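# Stand the toppled bottle cap-up in an empty carton cell

## Task

Find the single bottle lying on its side on the steel table, place it upright with the cap on top in a carton cell that holds nothing, release it so it stays put without the robot's support, then open the gripper and withdraw the arm.

## Robot and tools

Robot: two arms, left_arm and right_arm, each with a parallel gripper. Bases in the scene frame: left_arm at (+0.046, +0.233, 0) m, quat_wxyz (+1.000, 0, 0, +0.030); right_arm at (-0.034, -0.236, 0) m, quat_wxyz (+0.996, 0, 0, -0.090). Scene frame: origin on the table top midway between the arms, +z up, +x out over the table, left_arm on the +y side. The names left/right do not match image sides. Joint ranges (rad), base to gripper: waist -2.618 to 3.054, shoulder 0.000 to 3.142, elbow 0.000 to 3.142, wrist pitch -1.571 to 1.571, wrist yaw -1.571 to 1.571, wrist roll -2.094 to 2.094.

Gripper frame: fingers extend along the gripper's +z axis and close along its y axis. end_effector_position is the point between the finger pads, roughly 1 cm short of the fingertips. A wrist camera mount sits on each gripper; leave room for it.

Row layout (used by both execute_actions and move): one flat list of 16 numbers covering both arms, even if only one moves: left_arm x, y, z, qw, qx, qy, qz, opening, then right_arm x, y, z, qw, qx, qy, qz, opening. x, y, z are an absolute target for that gripper's end_effector_position in metres, scene frame; qw..qz an absolute target orientation, w first, scene frame. Opening runs -1 (closed) to +1 (fully open, 0.094 m); it is a target, not an offset. To keep an arm still, resend its last reported whole pose and desired opening every call; to keep orientation fixed, repeat the same quaternion rather than copying the drifting reported one.

execute_actions(actions): a list of up to 15 actions; each action is a table of up to 15 rows, each row lasting one 1/30 s step; a short table repeats its last row to fill 15 steps. An empty list just returns state and images. Per step the command is clipped to within 70 mm and 16 degrees of the measured pose, so far targets need several actions; after an action the arm goes at most to its last clipped pose. A target more than 0.6 m from the gripper's current position along any gripper axis is refused for both arms; if the first action fails this (checked against the last reported state) or any action is malformed, nothing runs.

move(target, speed, blocking): target is one 16-number row as above (absolute poses). Both grippers travel straight lines finishing together, 0.5 to 10 s; anything longer is cut off at 10 s. speed is path top speed in m/s, 0.002 to 0.5, default 0.25 (turning capped at twice that in rad/s). The gripper lags, can stray, and can overshoot speed, mostly near full reach. It does not avoid obstacles or the other arm. Faster contact hits harder; a target deeper past contact pushes harder. Opening is sent at the start. blocking=false returns after 0.5 s while motion continues; then call wait or stop before further actions or moves. The result adds a move: line with the ending (done, off_target, moving, held, fault), limits (paced = pose clipped; held = a check blocked steps, after which the arm may surge fast), and each gripper's distance from its target.

wait(seconds): 0 to 10; runs the scene holding the last commands, returns early if a running move ends. stop(): brakes a running move; needs stopping distance; fingers continue. zoom_image(camera, region): camera is cam_left_wrist or cam_right_wrist (both 504x504); region [x0, y0, x1, y1] pixels from the top-left, at most 504 by 504. read_manual(section) returns licence texts only. finished_scene(scene) ends scene 1 or 2 irreversibly and reports success; the next scene's task comes with it. Replying without a tool call ends everything.

Results: a state line left_arm: … | right_arm: … with each gripper's position and quaternion (may be off, more at long reach); Hand target lines show where the controller is steering; grip_measured shows finger opening on the command scale (each gripper may read up to about 1 mm off). Joint positions end with the opening in metres. pose unreachable means the clearance check altered or blocked that arm. FAULT and MOTOR HOT / OVER-TEMPERATURE FAULT lines report stops; 90 °C halts an arm for 10 s, 100 °C drops it.

Practice: motions often land a centimetre or more low. To grasp, command an opening about 0.03 below grip_measured once closed on the object; smaller margins grip lighter. Pads can spike in force at first contact. Things may occasionally tug a held part or nudge loose objects. Avoid: knocking or placing anything off the table, dropping or slamming the bottle, hard pushes, arm-to-arm collision or pressing. Holding loads heats motors, even while you think; the robot holds its last command during your reply time. Finish by opening and retreating so the upright bottle stands unaided in its cell.

Each tool is called after ">>>" as name(argument=value, ...) on one line, values as JSON.

## Session

>>> move(target=[0.3,0.25,0.4,0.383,0,0.924,0,1,0.3,-0.25,0.4,0.383,0,0.924,0,1])

Scene clock: 5.30 s.
left_arm: end_effector_position=(+0.3046, +0.2419, +0.3921) grip_measured=+1.000 end_effector_quat_wxyz=(+0.373, +0.013, +0.928, -0.007) | right_arm: end_effector_position=(+0.2946, -0.2478, +0.3960) grip_measured=+1.000 end_effector_quat_wxyz=(+0.394, +0.010, +0.919, +0.004)
Joint positions: left_arm=[ 0.023  1.252  1.942 -1.5    0.079  0.079  0.094] | right_arm=[ 0.117  1.422  2.021 -1.362 -0.046 -0.021  0.094]
Joint velocities: left_arm=[-0.027 -0.007 -0.002  0.022 -0.007  0.037  0.   ] | right_arm=[-0.002 -0.017 -0.007 -0.037  0.007  0.022  0.   ]
Motor temperatures (°C, as the motors report them): left_arm=[26 28 26 27 27 24] | right_arm=[26 26 26 29 24 24]
Hand target (left_arm): +0.305, +0.245, +0.398; +0.378, +0.002, +0.926, -0.005
Hand target (right_arm): +0.296, -0.243, +0.400; +0.396, -0.000, +0.918, +0.009
Off the commanded pose (left_arm): 0.012 m, 2 deg.
Off the commanded pose (right_arm): 0.007 m, 2 deg.
move: off_target (left_arm)

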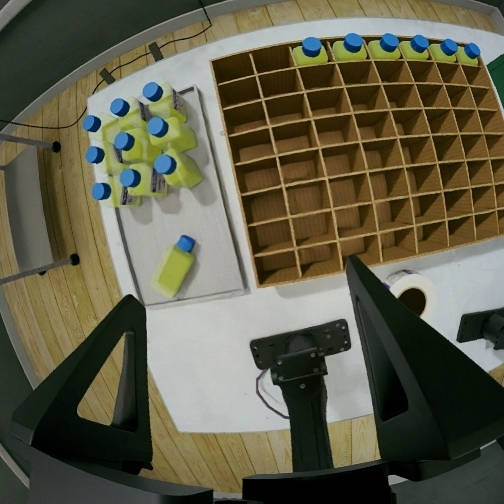

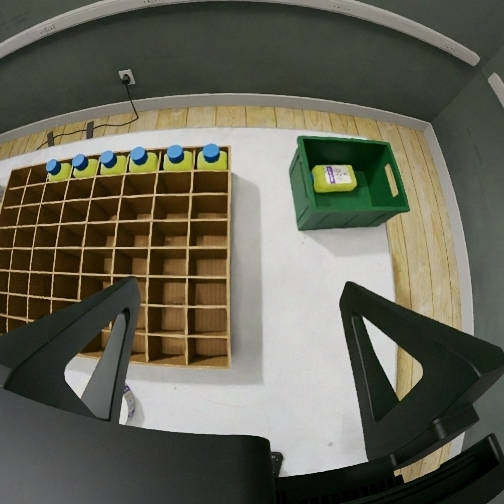

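>>> move(target=[0.27,0.45,0.15,0.383,0,0.924,0,1,0.22,-0.3,0.3,0.577,-0.352,0.692,0.254,1])

Scene clock: 12.10 s.
left_arm: end_effector_position=(+0.2665, +0.4452, +0.1492) grip_measured=+1.000 end_effector_quat_wxyz=(+0.384, -0.010, +0.923, -0.010) | right_arm: end_effector_position=(+0.2230, -0.3070, +0.2938) grip_measured=+1.000 end_effector_quat_wxyz=(+0.584, -0.298, +0.742, +0.140)
Joint positions: left_arm=[ 1.09   1.333  0.954 -0.813  0.709  0.986  0.094] | right_arm=[-0.79   1.347  1.256 -1.538 -1.288 -1.778  0.094]
Joint velocities: left_arm=[ 0.002 -0.007  0.007 -0.007  0.007  0.022  0.   ] | right_arm=[-0.012 -0.002 -0.002  0.007 -0.022  0.007  0.   ]
Motor temperatures (°C, as the motors report them): left_arm=[26 27 26 27 27 24] | right_arm=[26 26 26 29 24 24]
Hand target (left_arm): +0.268, +0.446, +0.152; +0.395, -0.006, +0.918, -0.009
Hand target (right_arm): +0.221, -0.304, +0.297; +0.594, -0.290, +0.736, +0.145
Off the commanded pose (left_arm): 0.006 m, 2 deg.
Off the commanded pose (right_arm): 0.010 m, 16 deg.
joint sent to its limit (right arm) — the command would take joint 4 (wrist pitch) past its lower limit, so that joint was sent only as far as its limit.
move: off_target (right_arm)

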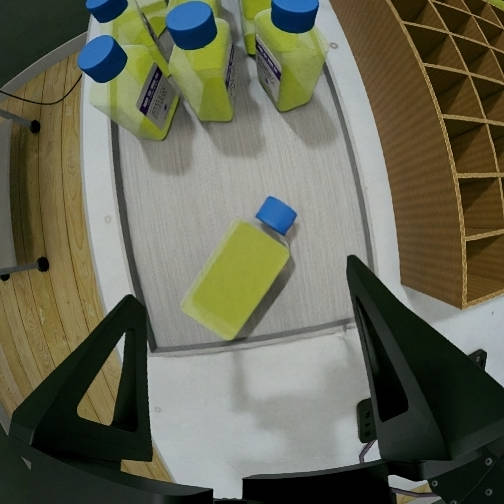

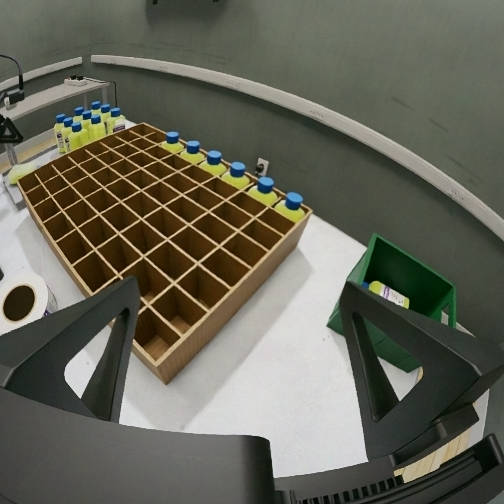

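>>> move(target=[0.295,0.46,0.1,-0.202,0.342,0.915,0.076,1,0.22,-0.3,0.3,0.584,-0.298,0.742,0.14,1])

Scene clock: 21.30 s.
left_arm: end_effector_position=(+0.2878, +0.4604, +0.0938) grip_measured=+1.000 end_effector_quat_wxyz=(-0.209, +0.335, +0.917, +0.064) | right_arm: end_effector_position=(+0.2226, -0.3071, +0.2925) grip_measured=+1.000 end_effector_quat_wxyz=(+0.580, -0.293, +0.746, +0.144)
Joint positions: left_arm=[ 0.476  1.945  1.545 -1.347 -0.406  1.2    0.094] | right_arm=[-0.79   1.347  1.256 -1.538 -1.28  -1.763  0.094]
Joint velocities: left_arm=[-0.002 -0.002  0.002 -0.022  0.022 -0.022  0.   ] | right_arm=[-0.007 -0.007 -0.017 -0.022 -0.051  0.007  0.   ]
Motor temperatures (°C, as the motors report them): left_arm=[26 28 26 27 27 24] | right_arm=[26 26 26 29 24 24]
Hand target (left_arm): +0.291, +0.461, +0.100; -0.211, +0.342, +0.913, +0.068
Hand target (right_arm): +0.220, -0.300, +0.300; +0.584, -0.298, +0.742, +0.140
Off the commanded pose (left_arm): 0.010 m, 2 deg.
Off the commanded pose (right_arm): 0.011 m, 1 deg.
move: off_target (right_arm)

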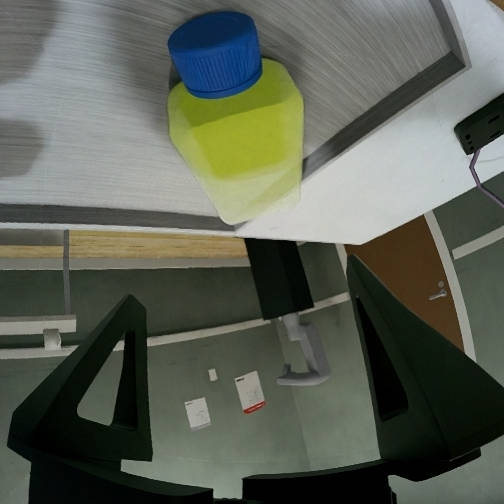

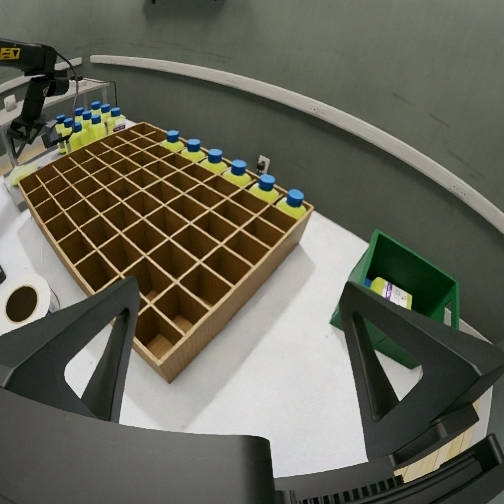

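>>> move(target=[0.292,0.454,0.042,-0.202,0.342,0.915,0.076,1,0.22,-0.3,0.3,0.584,-0.298,0.742,0.14,1], speed=0.06)

Scene clock: 24.83 s.
left_arm: end_effector_position=(+0.2891, +0.4563, +0.0442) grip_measured=+1.000 end_effector_quat_wxyz=(-0.202, +0.339, +0.916, +0.075) | right_arm: end_effector_position=(+0.2223, -0.3072, +0.2917) grip_measured=+1.000 end_effector_quat_wxyz=(+0.578, -0.294, +0.748, +0.144)
Joint positions: left_arm=[ 0.463  1.966  1.373 -1.132 -0.408  1.2    0.094] | right_arm=[-0.79   1.347  1.256 -1.538 -1.275 -1.763  0.094]
Joint velocities: left_arm=[ 0.002 -0.002 -0.017  0.051  0.007  0.007  0.   ] | right_arm=[ 0.002  0.002  0.007 -0.037 -0.081  0.037  0.   ]
Motor temperatures (°C, as the motors report them): left_arm=[26 28 26 27 27 24] | right_arm=[26 26 26 28 24 24]
Hand target (left_arm): +0.291, +0.454, +0.042; -0.202, +0.342, +0.914, +0.076
Hand target (right_arm): +0.220, -0.300, +0.300; +0.584, -0.298, +0.742, +0.140
Off the commanded pose (left_arm): 0.004 m, 0 deg.
Off the commanded pose (right_arm): 0.011 m, 1 deg.
move: off_target (right_arm)

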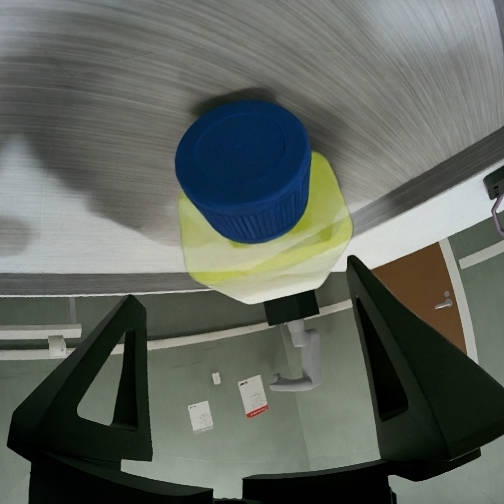

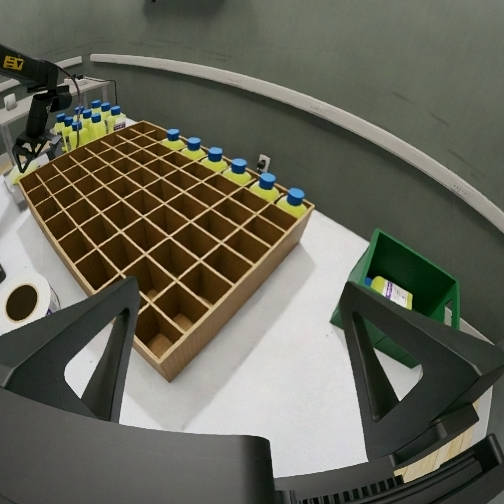

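>>> move(target=[0.308,0.43,0.034,-0.202,0.342,0.915,0.076,1,0.22,-0.3,0.3,0.584,-0.298,0.742,0.14,1], speed=0.05)

Scene clock: 28.00 s.
left_arm: end_effector_position=(+0.3052, +0.4335, +0.0340) grip_measured=+1.000 end_effector_quat_wxyz=(-0.204, +0.342, +0.914, +0.078) | right_arm: end_effector_position=(+0.2221, -0.3073, +0.2910) grip_measured=+1.000 end_effector_quat_wxyz=(+0.576, -0.294, +0.749, +0.143)
Joint positions: left_arm=[ 0.379  1.998  1.373 -1.131 -0.402  1.118  0.094] | right_arm=[-0.79   1.347  1.256 -1.538 -1.272 -1.763  0.094]
Joint velocities: left_arm=[ 0.002 -0.012  0.012  0.051 -0.037  0.022  0.   ] | right_arm=[-0.007 -0.022  0.012 -0.051 -0.022  0.007  0.   ]
Motor temperatures (°C, as the motors report them): left_arm=[26 29 26 27 27 24] | right_arm=[26 26 27 28 24 24]
Hand target (left_arm): +0.307, +0.430, +0.034; -0.203, +0.342, +0.914, +0.077
Hand target (right_arm): +0.220, -0.300, +0.300; +0.584, -0.298, +0.742, +0.140
Off the commanded pose (left_arm): 0.004 m, 0 deg.
Off the commanded pose (right_arm): 0.012 m, 1 deg.
move: off_target (right_arm)

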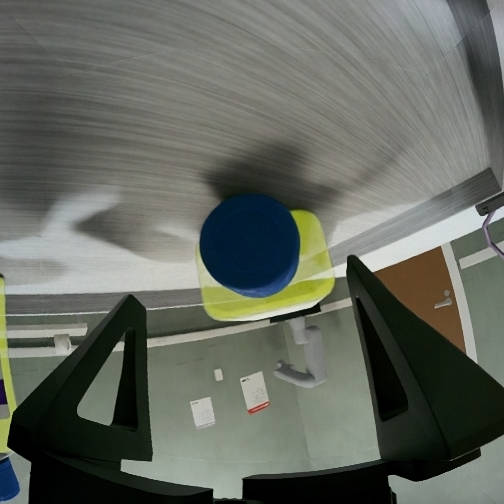

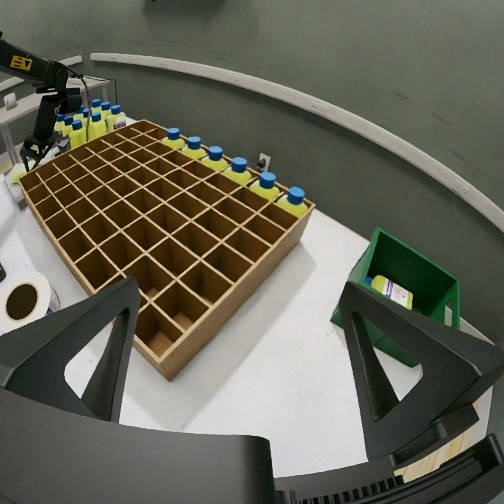

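>>> move(target=[0.302,0.424,0.026,-0.202,0.342,0.915,0.076,1,0.22,-0.3,0.3,0.584,-0.298,0.742,0.14,1], speed=0.04)

>>> move(target=[0.302,0.424,0.026,-0.202,0.342,0.915,0.076,0.04,0.22,-0.3,0.3,0.584,-0.298,0.742,0.14,1])

>>> move(target=[0.29,0.42,0.15,-0.202,0.342,0.915,0.076,0.04,0.22,-0.3,0.3,0.584,-0.298,0.742,0.14,1], speed=0.12)

>>> move(target=[0.33,0.2,0.2,0.537,0,0.843,0,0.04,0.22,-0.3,0.3,0.584,-0.298,0.742,0.14,1], speed=0.15)

Scene clock: 32.17 s.
left_arm: end_effector_position=(+0.2994, +0.4279, +0.0255) grip_measured=+1.000 end_effector_quat_wxyz=(-0.209, +0.342, +0.914, +0.073) | right_arm: end_effector_position=(+0.2220, -0.3074, +0.2905) grip_measured=+1.000 end_effector_quat_wxyz=(+0.575, -0.295, +0.749, +0.143)
Joint positions: left_arm=[ 0.372  1.998  1.334 -1.109 -0.399  1.106  0.094] | right_arm=[-0.79   1.347  1.256 -1.538 -1.269 -1.763  0.094]
Joint velocities: left_arm=[-0.002 -0.002 -0.012  0.022  0.037  0.007  0.   ] | right_arm=[ 0.002 -0.007 -0.007 -0.022 -0.051  0.066  0.   ]
Motor temperatures (°C, as the motors report them): left_arm=[26 29 26 27 27 24] | right_arm=[26 27 27 28 24 24]
Hand target (left_arm): +0.302, +0.424, +0.026; -0.202, +0.342, +0.915, +0.076
Hand target (right_arm): +0.220, -0.300, +0.300; +0.584, -0.298, +0.742, +0.140
Off the commanded pose (left_arm): 0.005 m, 1 deg.
Off the commanded pose (right_arm): 0.012 m, 1 deg.
move: off_target (right_arm)

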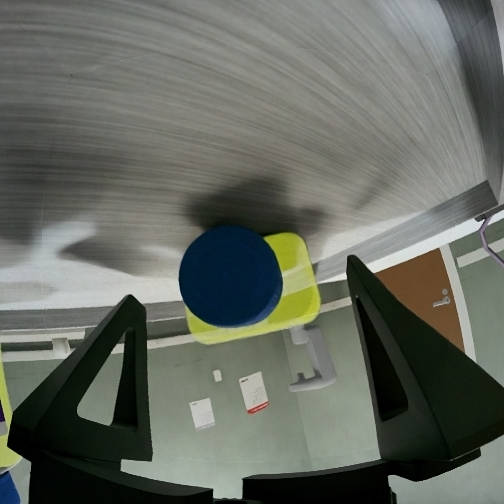

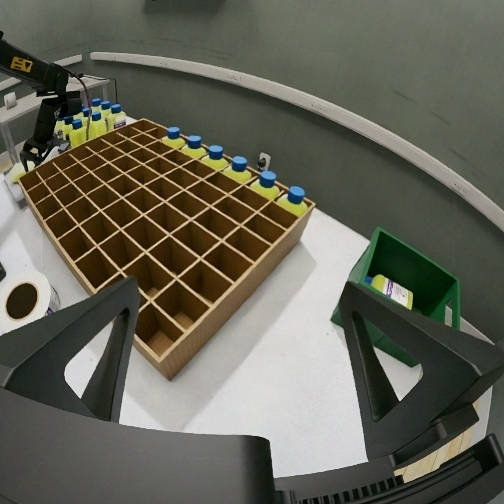

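Scene clock: 32.87 s.
left_arm: end_effector_position=(+0.2998, +0.4279, +0.0254) grip_measured=+0.113 end_effector_quat_wxyz=(-0.208, +0.341, +0.914, +0.073) | right_arm: end_effector_position=(+0.2218, -0.3074, +0.2899) grip_measured=+1.000 end_effector_quat_wxyz=(+0.574, -0.295, +0.750, +0.143)
Joint positions: left_arm=[ 0.372  1.998  1.334 -1.108 -0.399  1.105  0.052] | right_arm=[-0.79   1.347  1.256 -1.538 -1.265 -1.763  0.094]
Joint velocities: left_arm=[-0.012  0.002  0.007  0.007 -0.081  0.037  0.   ] | right_arm=[ 0.007 -0.017 -0.007 -0.037 -0.022 -0.051  0.   ]
Motor temperatures (°C, as the motors report them): left_arm=[26 29 26 27 27 24] | right_arm=[26 27 27 28 24 24]
Hand target (left_arm): +0.302, +0.424, +0.026; -0.202, +0.342, +0.915, +0.076
Hand target (right_arm): +0.220, -0.300, +0.300; +0.584, -0.298, +0.742, +0.140
Off the commanded pose (left_arm): 0.005 m, 1 deg.
Off the commanded pose (right_arm): 0.013 m, 2 deg.
move: off_target (right_arm)

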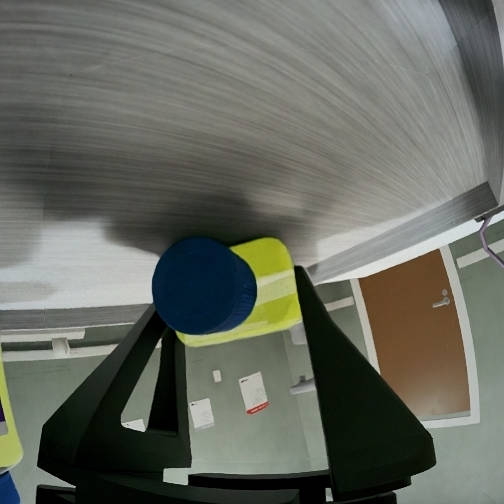

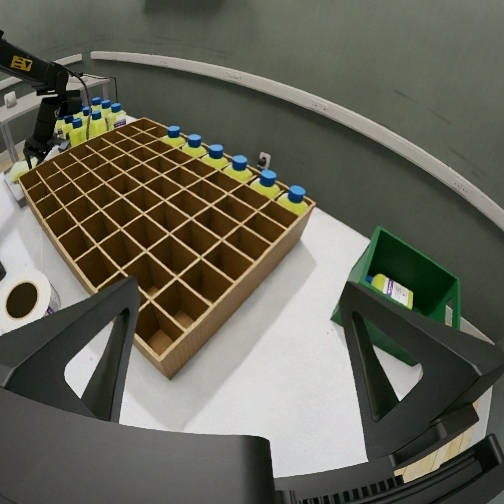

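Scene clock: 34.47 s.
left_arm: end_effector_position=(+0.2934, +0.4222, +0.1354) grip_measured=+0.113 end_effector_quat_wxyz=(-0.204, +0.341, +0.915, +0.067) | right_arm: end_effector_position=(+0.2216, -0.3075, +0.2893) grip_measured=+1.000 end_effector_quat_wxyz=(+0.572, -0.296, +0.751, +0.143)
Joint positions: left_arm=[ 0.372  1.878  1.621 -1.518 -0.384  1.105  0.052] | right_arm=[-0.79   1.347  1.256 -1.538 -1.261 -1.763  0.094]
Joint velocities: left_arm=[ 0.002 -0.017  0.002  0.007 -0.007 -0.051  0.001] | right_arm=[-0.017 -0.007  0.007  0.022 -0.022 -0.007  0.   ]
Motor temperatures (°C, as the motors report them): left_arm=[26 29 26 27 27 24] | right_arm=[26 27 27 28 24 24]
Hand target (left_arm): +0.292, +0.421, +0.149; -0.202, +0.342, +0.915, +0.076
Hand target (right_arm): +0.220, -0.300, +0.300; +0.584, -0.298, +0.742, +0.140
Off the commanded pose (left_arm): 0.015 m, 1 deg.
Off the commanded pose (right_arm): 0.013 m, 2 deg.
move: off_target (left_arm, right_arm)

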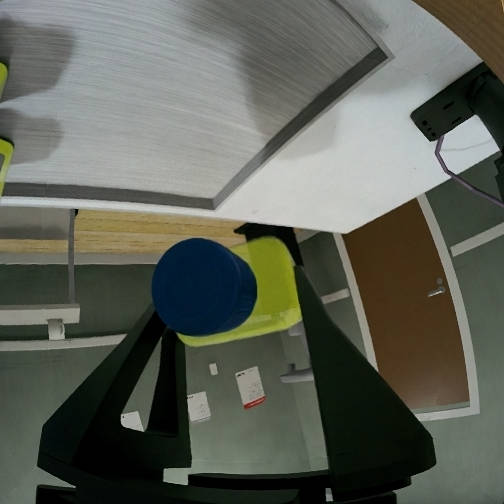

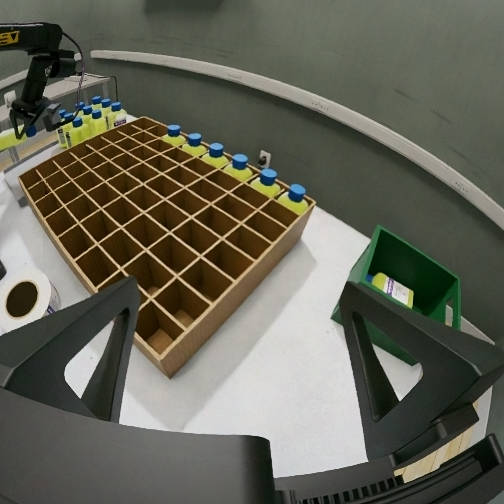

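Scene clock: 40.87 s.
left_arm: end_effector_position=(+0.3224, +0.2125, +0.1716) grip_measured=+0.113 end_effector_quat_wxyz=(+0.493, +0.022, +0.869, +0.043) | right_arm: end_effector_position=(+0.2216, -0.3075, +0.2891) grip_measured=+1.000 end_effector_quat_wxyz=(+0.572, -0.296, +0.752, +0.143)
Joint positions: left_arm=[-0.308  0.688  0.502 -0.371 -0.266 -0.05   0.052] | right_arm=[-0.79   1.347  1.256 -1.538 -1.261 -1.763  0.094]
Joint velocities: left_arm=[-0.002  0.002 -0.007  0.022  0.022 -0.022 -0.001] | right_arm=[-0.002 -0.012 -0.007 -0.007 -0.022 -0.007  0.   ]
Motor temperatures (°C, as the motors report them): left_arm=[26 29 26 28 27 24] | right_arm=[26 27 27 28 24 24]
Hand target (left_arm): +0.331, +0.203, +0.195; +0.534, +0.015, +0.845, +0.017
Hand target (right_arm): +0.220, -0.300, +0.300; +0.584, -0.298, +0.742, +0.140
Off the commanded pose (left_arm): 0.032 m, 8 deg.
Off the commanded pose (right_arm): 0.013 m, 2 deg.
move: off_target (left_arm, right_arm)

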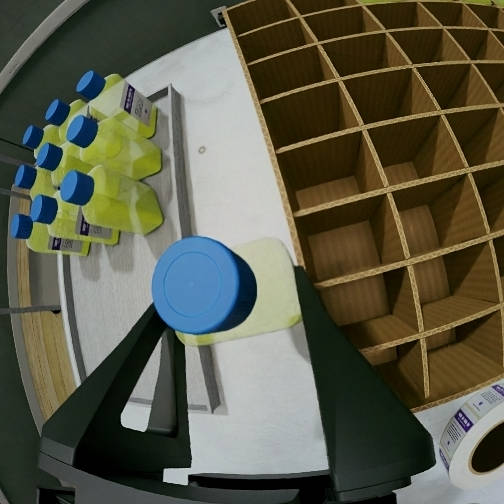

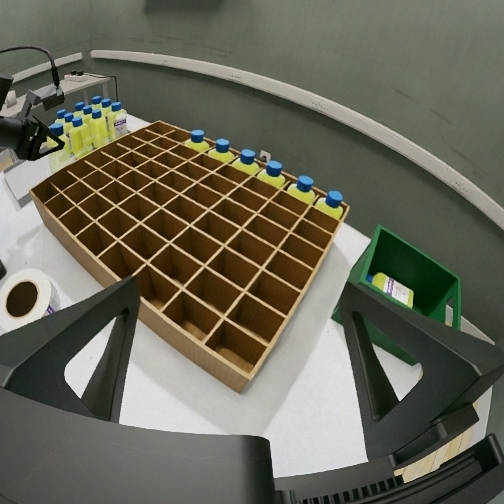

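>>> move(target=[0.33,0.225,0.25,0.537,0,0.843,0,0.04,0.22,-0.2,0.3,0.584,-0.298,0.742,0.14,1], speed=0.1)

>>> move(target=[0.33,0.09,0.23,0.537,0,0.843,0,0.04,0.22,-0.2,0.3,0.584,-0.298,0.742,0.14,1], speed=0.1)

Scene clock: 45.17 s.
left_arm: end_effector_position=(+0.3243, +0.2227, +0.2264) grip_measured=+0.113 end_effector_quat_wxyz=(+0.510, +0.001, +0.860, -0.001) | right_arm: end_effector_position=(+0.2216, -0.2014, +0.3037) grip_measured=+1.000 end_effector_quat_wxyz=(+0.583, -0.298, +0.742, +0.144)
Joint positions: left_arm=[-0.151  0.688  0.686 -0.499 -0.077 -0.043  0.052] | right_arm=[-0.337  0.811  0.907 -0.704 -1.062 -0.685  0.094]
Joint velocities: left_arm=[-0.007  0.007  0.002 -0.007  0.051 -0.022  0.001] | right_arm=[-0.002  0.017  0.007  0.037  0.007  0.051  0.   ]
Motor temperatures (°C, as the motors report them): left_arm=[26 29 27 29 27 24] | right_arm=[26 27 27 28 24 24]
Hand target (left_arm): +0.330, +0.224, +0.250; +0.538, -0.001, +0.843, -0.001
Hand target (right_arm): +0.218, -0.197, +0.303; +0.586, -0.299, +0.739, +0.145
Off the commanded pose (left_arm): 0.024 m, 4 deg.
Off the commanded pose (right_arm): 0.004 m, 0 deg.
move: off_target (left_arm)

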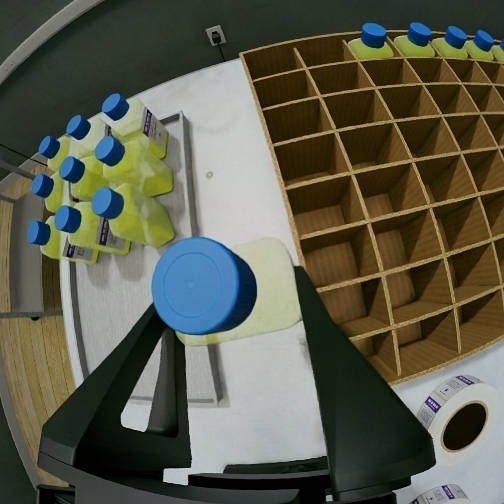

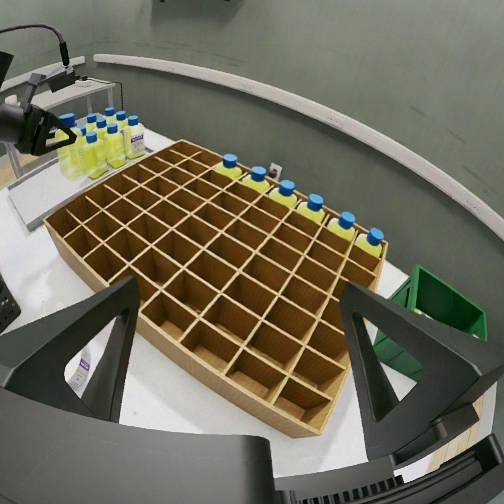

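Scene clock: 47.07 s.
left_arm: end_effector_position=(+0.3215, +0.0976, +0.2055) grip_measured=+0.113 end_effector_quat_wxyz=(+0.510, +0.031, +0.859, +0.027) | right_arm: end_effector_position=(+0.2233, -0.2037, +0.3039) grip_measured=+1.000 end_effector_quat_wxyz=(+0.584, -0.298, +0.742, +0.136)
Joint positions: left_arm=[-0.924  1.     0.743 -0.451 -0.745 -0.435  0.052] | right_arm=[-0.337  0.811  0.907 -0.693 -1.049 -0.685  0.094]
Joint velocities: left_arm=[-0.002  0.002 -0.007  0.022  0.022 -0.11  -0.001] | right_arm=[-0.007  0.002  0.002 -0.007 -0.007 -0.007  0.   ]
Motor temperatures (°C, as the motors report them): left_arm=[26 28 27 29 27 24] | right_arm=[26 27 27 28 24 24]
Hand target (left_arm): +0.328, +0.092, +0.230; +0.539, +0.005, +0.842, +0.009
Hand target (right_arm): +0.220, -0.200, +0.300; +0.584, -0.298, +0.742, +0.140
Off the commanded pose (left_arm): 0.027 m, 6 deg.
Off the commanded pose (right_arm): 0.006 m, 0 deg.
move: off_target (left_arm)

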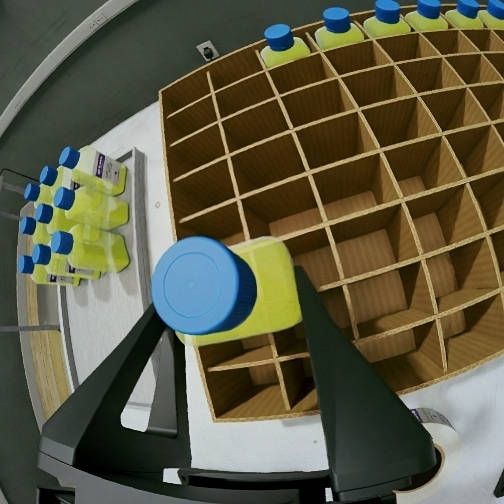

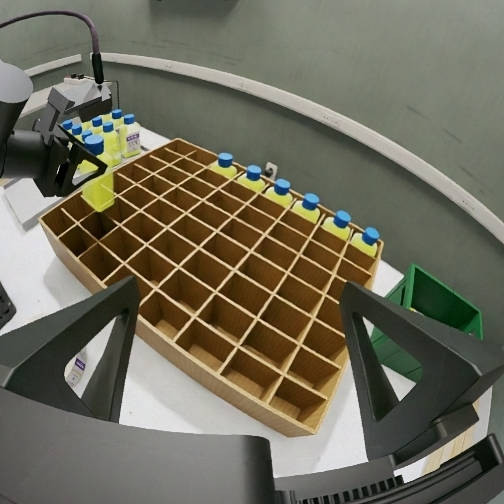

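>>> move(target=[0.33,0.062,0.205,0.558,-0.043,0.828,0.029,0.04,0.22,-0.2,0.3,0.584,-0.298,0.742,0.14,1], speed=0.06)

>>> zoom_image(camera="cam_right_wrist", region=[20,100,220,300])

Scene clock: 52.13 s.
left_arm: end_effector_position=(+0.3245, +0.0687, +0.1847) grip_measured=+0.113 end_effector_quat_wxyz=(+0.533, -0.017, +0.845, +0.047) | right_arm: end_effector_position=(+0.2234, -0.2037, +0.3040) grip_measured=+1.000 end_effector_quat_wxyz=(+0.585, -0.298, +0.742, +0.136)
Joint positions: left_arm=[-1.057  1.191  0.743 -0.362 -0.94  -0.636  0.052] | right_arm=[-0.337  0.811  0.907 -0.692 -1.049 -0.685  0.094]
Joint velocities: left_arm=[-0.017 -0.017 -0.022 -0.037  0.007 -0.037  0.   ] | right_arm=[-0.002  0.017 -0.002 -0.037 -0.022 -0.037  0.   ]
Motor temperatures (°C, as the motors report them): left_arm=[26 28 27 30 27 24] | right_arm=[26 26 27 29 24 24]
Hand target (left_arm): +0.329, +0.063, +0.205; +0.558, -0.043, +0.828, +0.031
Hand target (right_arm): +0.220, -0.200, +0.300; +0.584, -0.298, +0.742, +0.140
Off the commanded pose (left_arm): 0.022 m, 5 deg.
Off the commanded pose (right_arm): 0.006 m, 0 deg.
move: off_target (left_arm)

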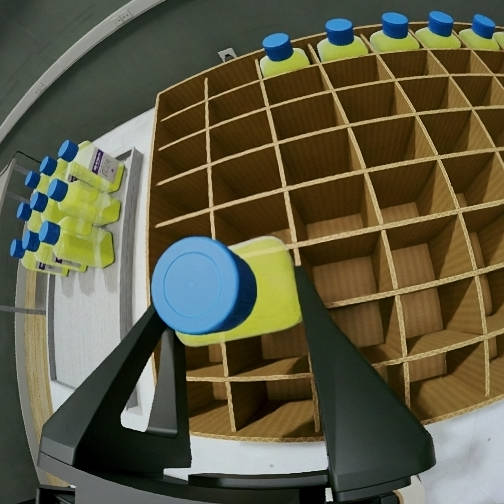

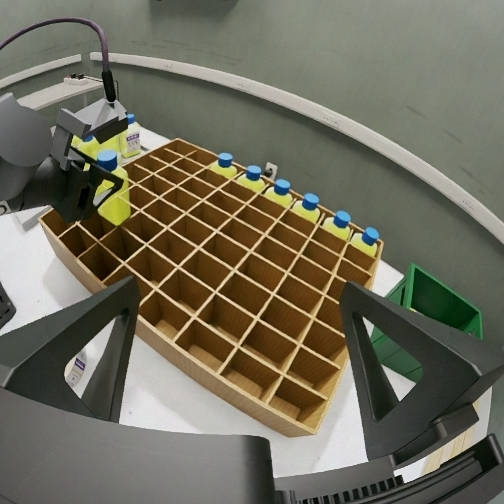

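Region (20, 100, 220, 300) of cam_right_wrist's 504x504 image, scaled by 2.520, with more detail than that image has.

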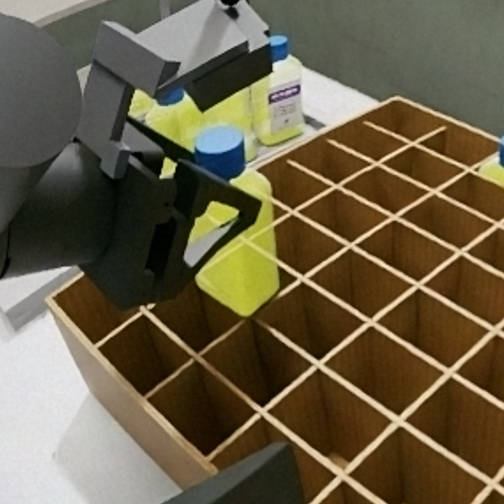

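>>> move(target=[0.345,0.056,0.195,0.558,-0.043,0.828,0.029,0.04,0.22,-0.2,0.3,0.584,-0.298,0.742,0.14,1], speed=0.05)

>>> zoom_image(camera="cam_right_wrist", region=[20,100,220,300])

Scene clock: 55.47 s.
left_arm: end_effector_position=(+0.3378, +0.0563, +0.1827) grip_measured=+0.113 end_effector_quat_wxyz=(+0.545, -0.028, +0.837, +0.033) | right_arm: end_effector_position=(+0.2234, -0.2037, +0.3040) grip_measured=+1.000 end_effector_quat_wxyz=(+0.585, -0.298, +0.742, +0.136)
Joint positions: left_arm=[-1.041  1.252  0.743 -0.237 -0.935 -0.612  0.052] | right_arm=[-0.337  0.811  0.907 -0.692 -1.049 -0.685  0.094]
Joint velocities: left_arm=[-0.012 -0.022 -0.012  0.022 -0.007 -0.007  0.   ] | right_arm=[-0.012 -0.002  0.002  0.037 -0.022 -0.037  0.   ]
Motor temperatures (°C, as the motors report them): left_arm=[26 28 27 30 27 24] | right_arm=[26 26 27 29 24 24]
Hand target (left_arm): +0.345, +0.056, +0.195; +0.558, -0.043, +0.828, +0.029
Hand target (right_arm): +0.220, -0.200, +0.300; +0.584, -0.298, +0.742, +0.140
Off the commanded pose (left_arm): 0.014 m, 3 deg.
Off the commanded pose (right_arm): 0.006 m, 0 deg.
move: off_target (left_arm)

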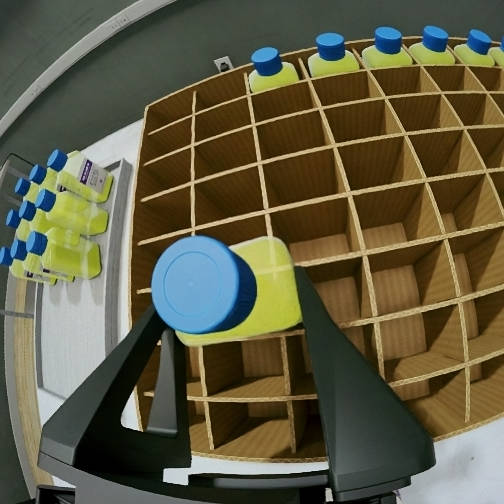

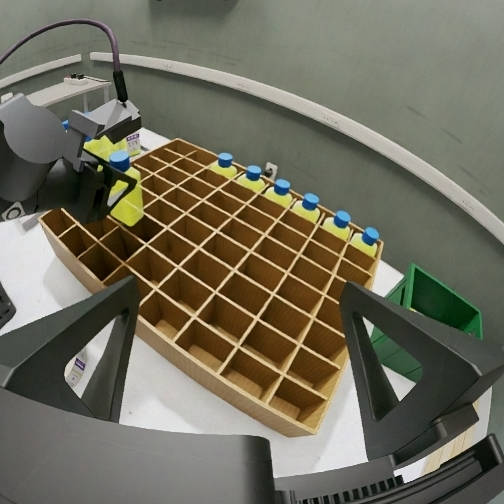

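Region (20, 100, 220, 300) of cam_right_wrist's 504x504 image, scaled by 2.520, with more detail than that image has.

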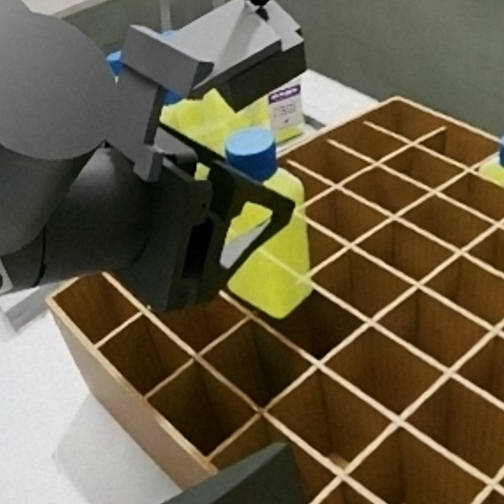

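>>> move(target=[0.347,0.074,0.19,0.558,-0.043,0.828,0.029,0.04,0.22,-0.2,0.3,0.584,-0.298,0.742,0.14,1], speed=0.05)

>>> zoom_image(camera="cam_right_wrist", region=[20,100,220,300])

Scene clock: 58.73 s.
left_arm: end_effector_position=(+0.3457, +0.0674, +0.1839) grip_measured=+0.113 end_effector_quat_wxyz=(+0.550, -0.036, +0.834, +0.028) | right_arm: end_effector_position=(+0.2234, -0.2037, +0.3040) grip_measured=+1.000 end_effector_quat_wxyz=(+0.585, -0.298, +0.742, +0.136)
Joint positions: left_arm=[-0.988  1.224  0.71  -0.175 -0.901 -0.564  0.052] | right_arm=[-0.337  0.811  0.907 -0.692 -1.049 -0.685  0.094]
Joint velocities: left_arm=[-0.007  0.007 -0.012  0.037 -0.095  0.022  0.   ] | right_arm=[-0.002 -0.002 -0.002  0.022  0.007 -0.007  0.   ]
Motor temperatures (°C, as the motors report them): left_arm=[26 28 27 30 27 24] | right_arm=[26 26 27 30 24 24]
Hand target (left_arm): +0.347, +0.073, +0.190; +0.557, -0.043, +0.829, +0.029
Hand target (right_arm): +0.220, -0.200, +0.300; +0.584, -0.298, +0.742, +0.140
Off the commanded pose (left_arm): 0.009 m, 1 deg.
Off the commanded pose (right_arm): 0.006 m, 0 deg.
move: done

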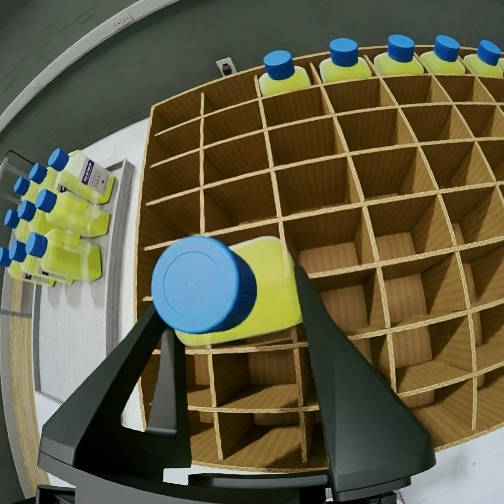

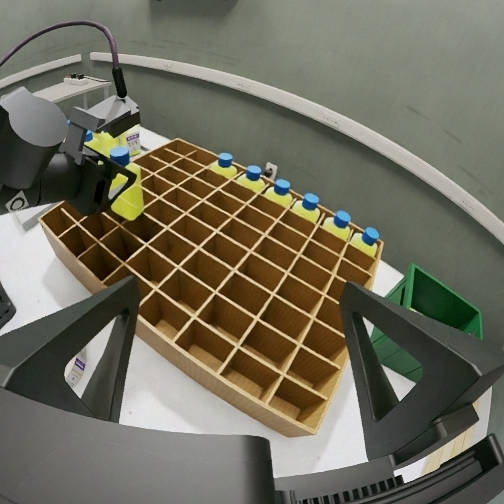

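Region (20, 100, 220, 300) of cam_right_wrist's 504x504 image, scaled by 2.520, with more detail than that image has.

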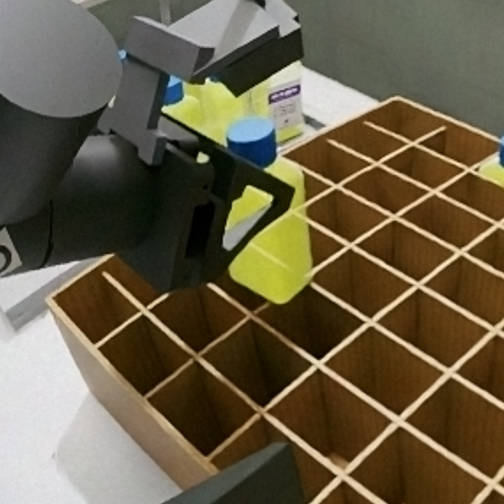

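>>> move(target=[0.342,0.082,0.18,0.558,-0.043,0.828,0.029,0.04,0.22,-0.2,0.3,0.584,-0.298,0.742,0.14,1], speed=0.04)

>>> zoom_image(camera="cam_right_wrist", region=[20,100,220,300])

Scene clock: 62.83 s.
left_arm: end_effector_position=(+0.3427, +0.0714, +0.1835) grip_measured=+0.113 end_effector_quat_wxyz=(+0.560, -0.044, +0.827, +0.013) | right_arm: end_effector_position=(+0.2234, -0.2037, +0.3040) grip_measured=+1.000 end_effector_quat_wxyz=(+0.585, -0.298, +0.742, +0.136)
Joint positions: left_arm=[-0.988  1.186  0.659 -0.114 -0.901 -0.559  0.052] | right_arm=[-0.337  0.811  0.907 -0.692 -1.049 -0.685  0.094]
Joint velocities: left_arm=[ 0.007 -0.017  0.012 -0.037 -0.007  0.022 -0.   ] | right_arm=[ 0.002  0.002 -0.012 -0.007 -0.037 -0.007  0.   ]
Motor temperatures (°C, as the motors report them): left_arm=[26 28 27 30 27 24] | right_arm=[26 26 27 30 24 24]
Hand target (left_arm): +0.342, +0.082, +0.180; +0.558, -0.043, +0.828, +0.029
Hand target (right_arm): +0.220, -0.200, +0.300; +0.584, -0.298, +0.742, +0.140
Off the commanded pose (left_arm): 0.011 m, 2 deg.
Off the commanded pose (right_arm): 0.006 m, 0 deg.
move: off_target (left_arm)

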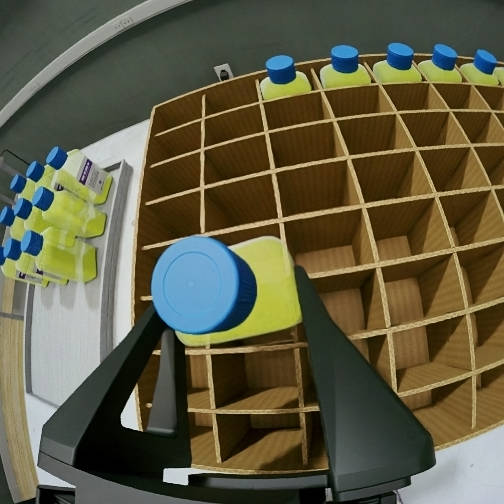

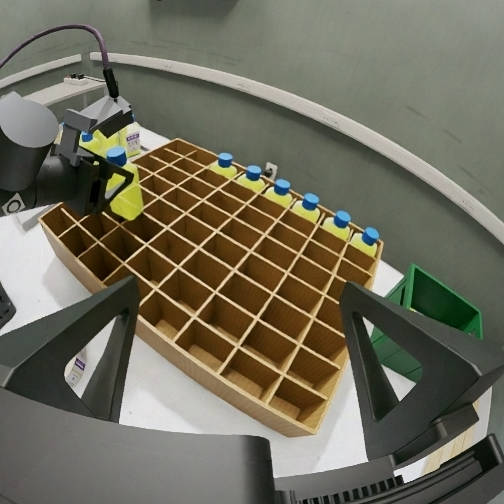

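Region (20, 100, 220, 300) of cam_right_wrist's 504x504 image, scaled by 2.520, with more detail than that image has.

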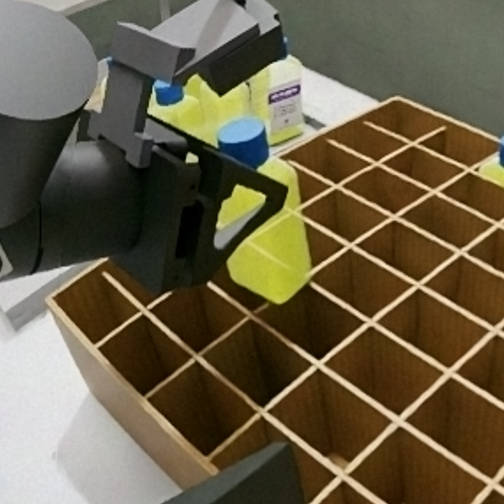

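Already resting on dividers. Lift, shift, lower.

>>> move(target=[0.338,0.078,0.215,0.545,-0.043,0.837,0.029,0.04,0.22,-0.2,0.3,0.584,-0.298,0.742,0.14,1], speed=0.04)

>>> move(target=[0.338,0.078,0.175,0.545,-0.043,0.837,0.029,0.04,0.22,-0.2,0.3,0.584,-0.298,0.742,0.14,1], speed=0.03)

>>> zoom_image(camera="cam_right_wrist", region=[20,100,220,300])

Scene clock: 67.20 s.
left_arm: end_effector_position=(+0.3343, +0.0779, +0.1896) grip_measured=+0.113 end_effector_quat_wxyz=(+0.521, -0.016, +0.852, +0.048) | right_arm: end_effector_position=(+0.2234, -0.2038, +0.3041) grip_measured=+1.000 end_effector_quat_wxyz=(+0.585, -0.298, +0.742, +0.136)
Joint positions: left_arm=[-0.988  1.176  0.768 -0.377 -0.876 -0.582  0.052] | right_arm=[-0.337  0.811  0.907 -0.692 -1.049 -0.685  0.094]
Joint velocities: left_arm=[ 0.002  0.007 -0.007  0.022 -0.125 -0.007 -0.001] | right_arm=[ 0.002  0.022 -0.017 -0.037 -0.022  0.007  0.   ]
Motor temperatures (°C, as the motors report them): left_arm=[26 28 27 30 27 24] | right_arm=[26 26 27 30 24 24]
Hand target (left_arm): +0.338, +0.078, +0.215; +0.544, -0.043, +0.837, +0.028
Hand target (right_arm): +0.220, -0.200, +0.300; +0.584, -0.298, +0.742, +0.140
Off the commanded pose (left_arm): 0.026 m, 5 deg.
Off the commanded pose (right_arm): 0.007 m, 0 deg.
move: off_target (left_arm)

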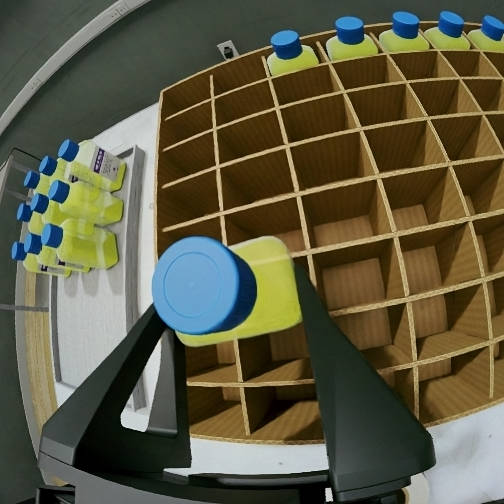

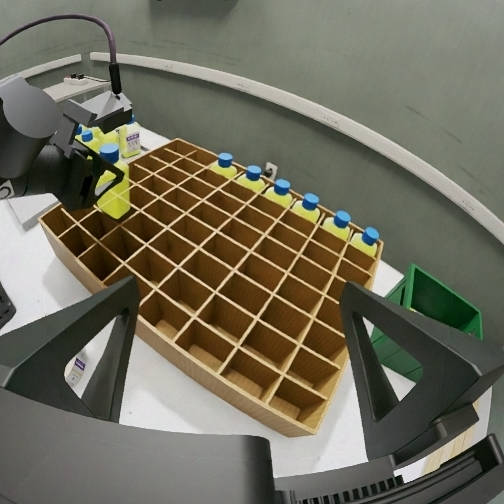

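Scene clock: 68.90 s.
left_arm: end_effector_position=(+0.3355, +0.0788, +0.1730) grip_measured=+0.113 end_effector_quat_wxyz=(+0.537, -0.031, +0.842, +0.033) | right_arm: end_effector_position=(+0.2234, -0.2038, +0.3041) grip_measured=+1.000 end_effector_quat_wxyz=(+0.585, -0.298, +0.742, +0.136)
Joint positions: left_arm=[-0.988  1.176  0.665 -0.218 -0.889 -0.582  0.052] | right_arm=[-0.337  0.811  0.907 -0.692 -1.049 -0.685  0.094]
Joint velocities: left_arm=[-0.007  0.012  0.002 -0.007 -0.037 -0.007 -0.   ] | right_arm=[ 0.002 -0.027 -0.012 -0.007 -0.022 -0.022  0.   ]
Motor temperatures (°C, as the motors report them): left_arm=[26 28 27 30 27 24] | right_arm=[26 26 27 30 24 24]
Hand target (left_arm): +0.338, +0.078, +0.175; +0.545, -0.043, +0.837, +0.029
Hand target (right_arm): +0.220, -0.200, +0.300; +0.584, -0.298, +0.742, +0.140
Off the commanded pose (left_arm): 0.003 m, 2 deg.
Off the commanded pose (right_arm): 0.007 m, 0 deg.
move: done

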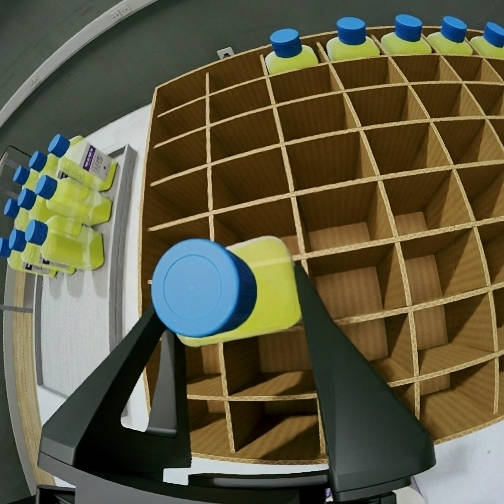

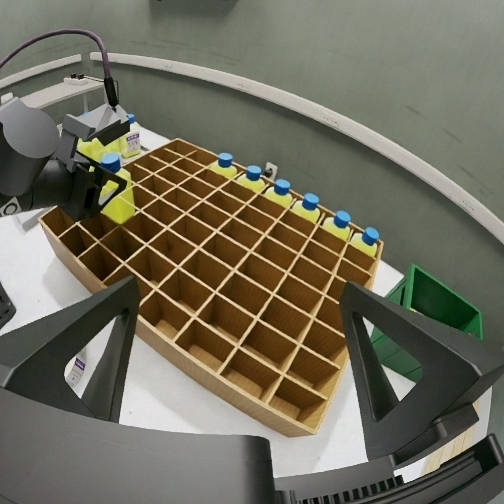

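Region (20, 100, 220, 300) of cam_right_wrist's 504x504 image, scaled by 2.520, with more detail than that image has.

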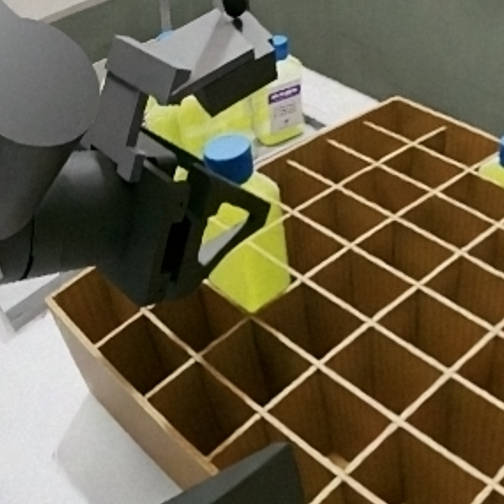

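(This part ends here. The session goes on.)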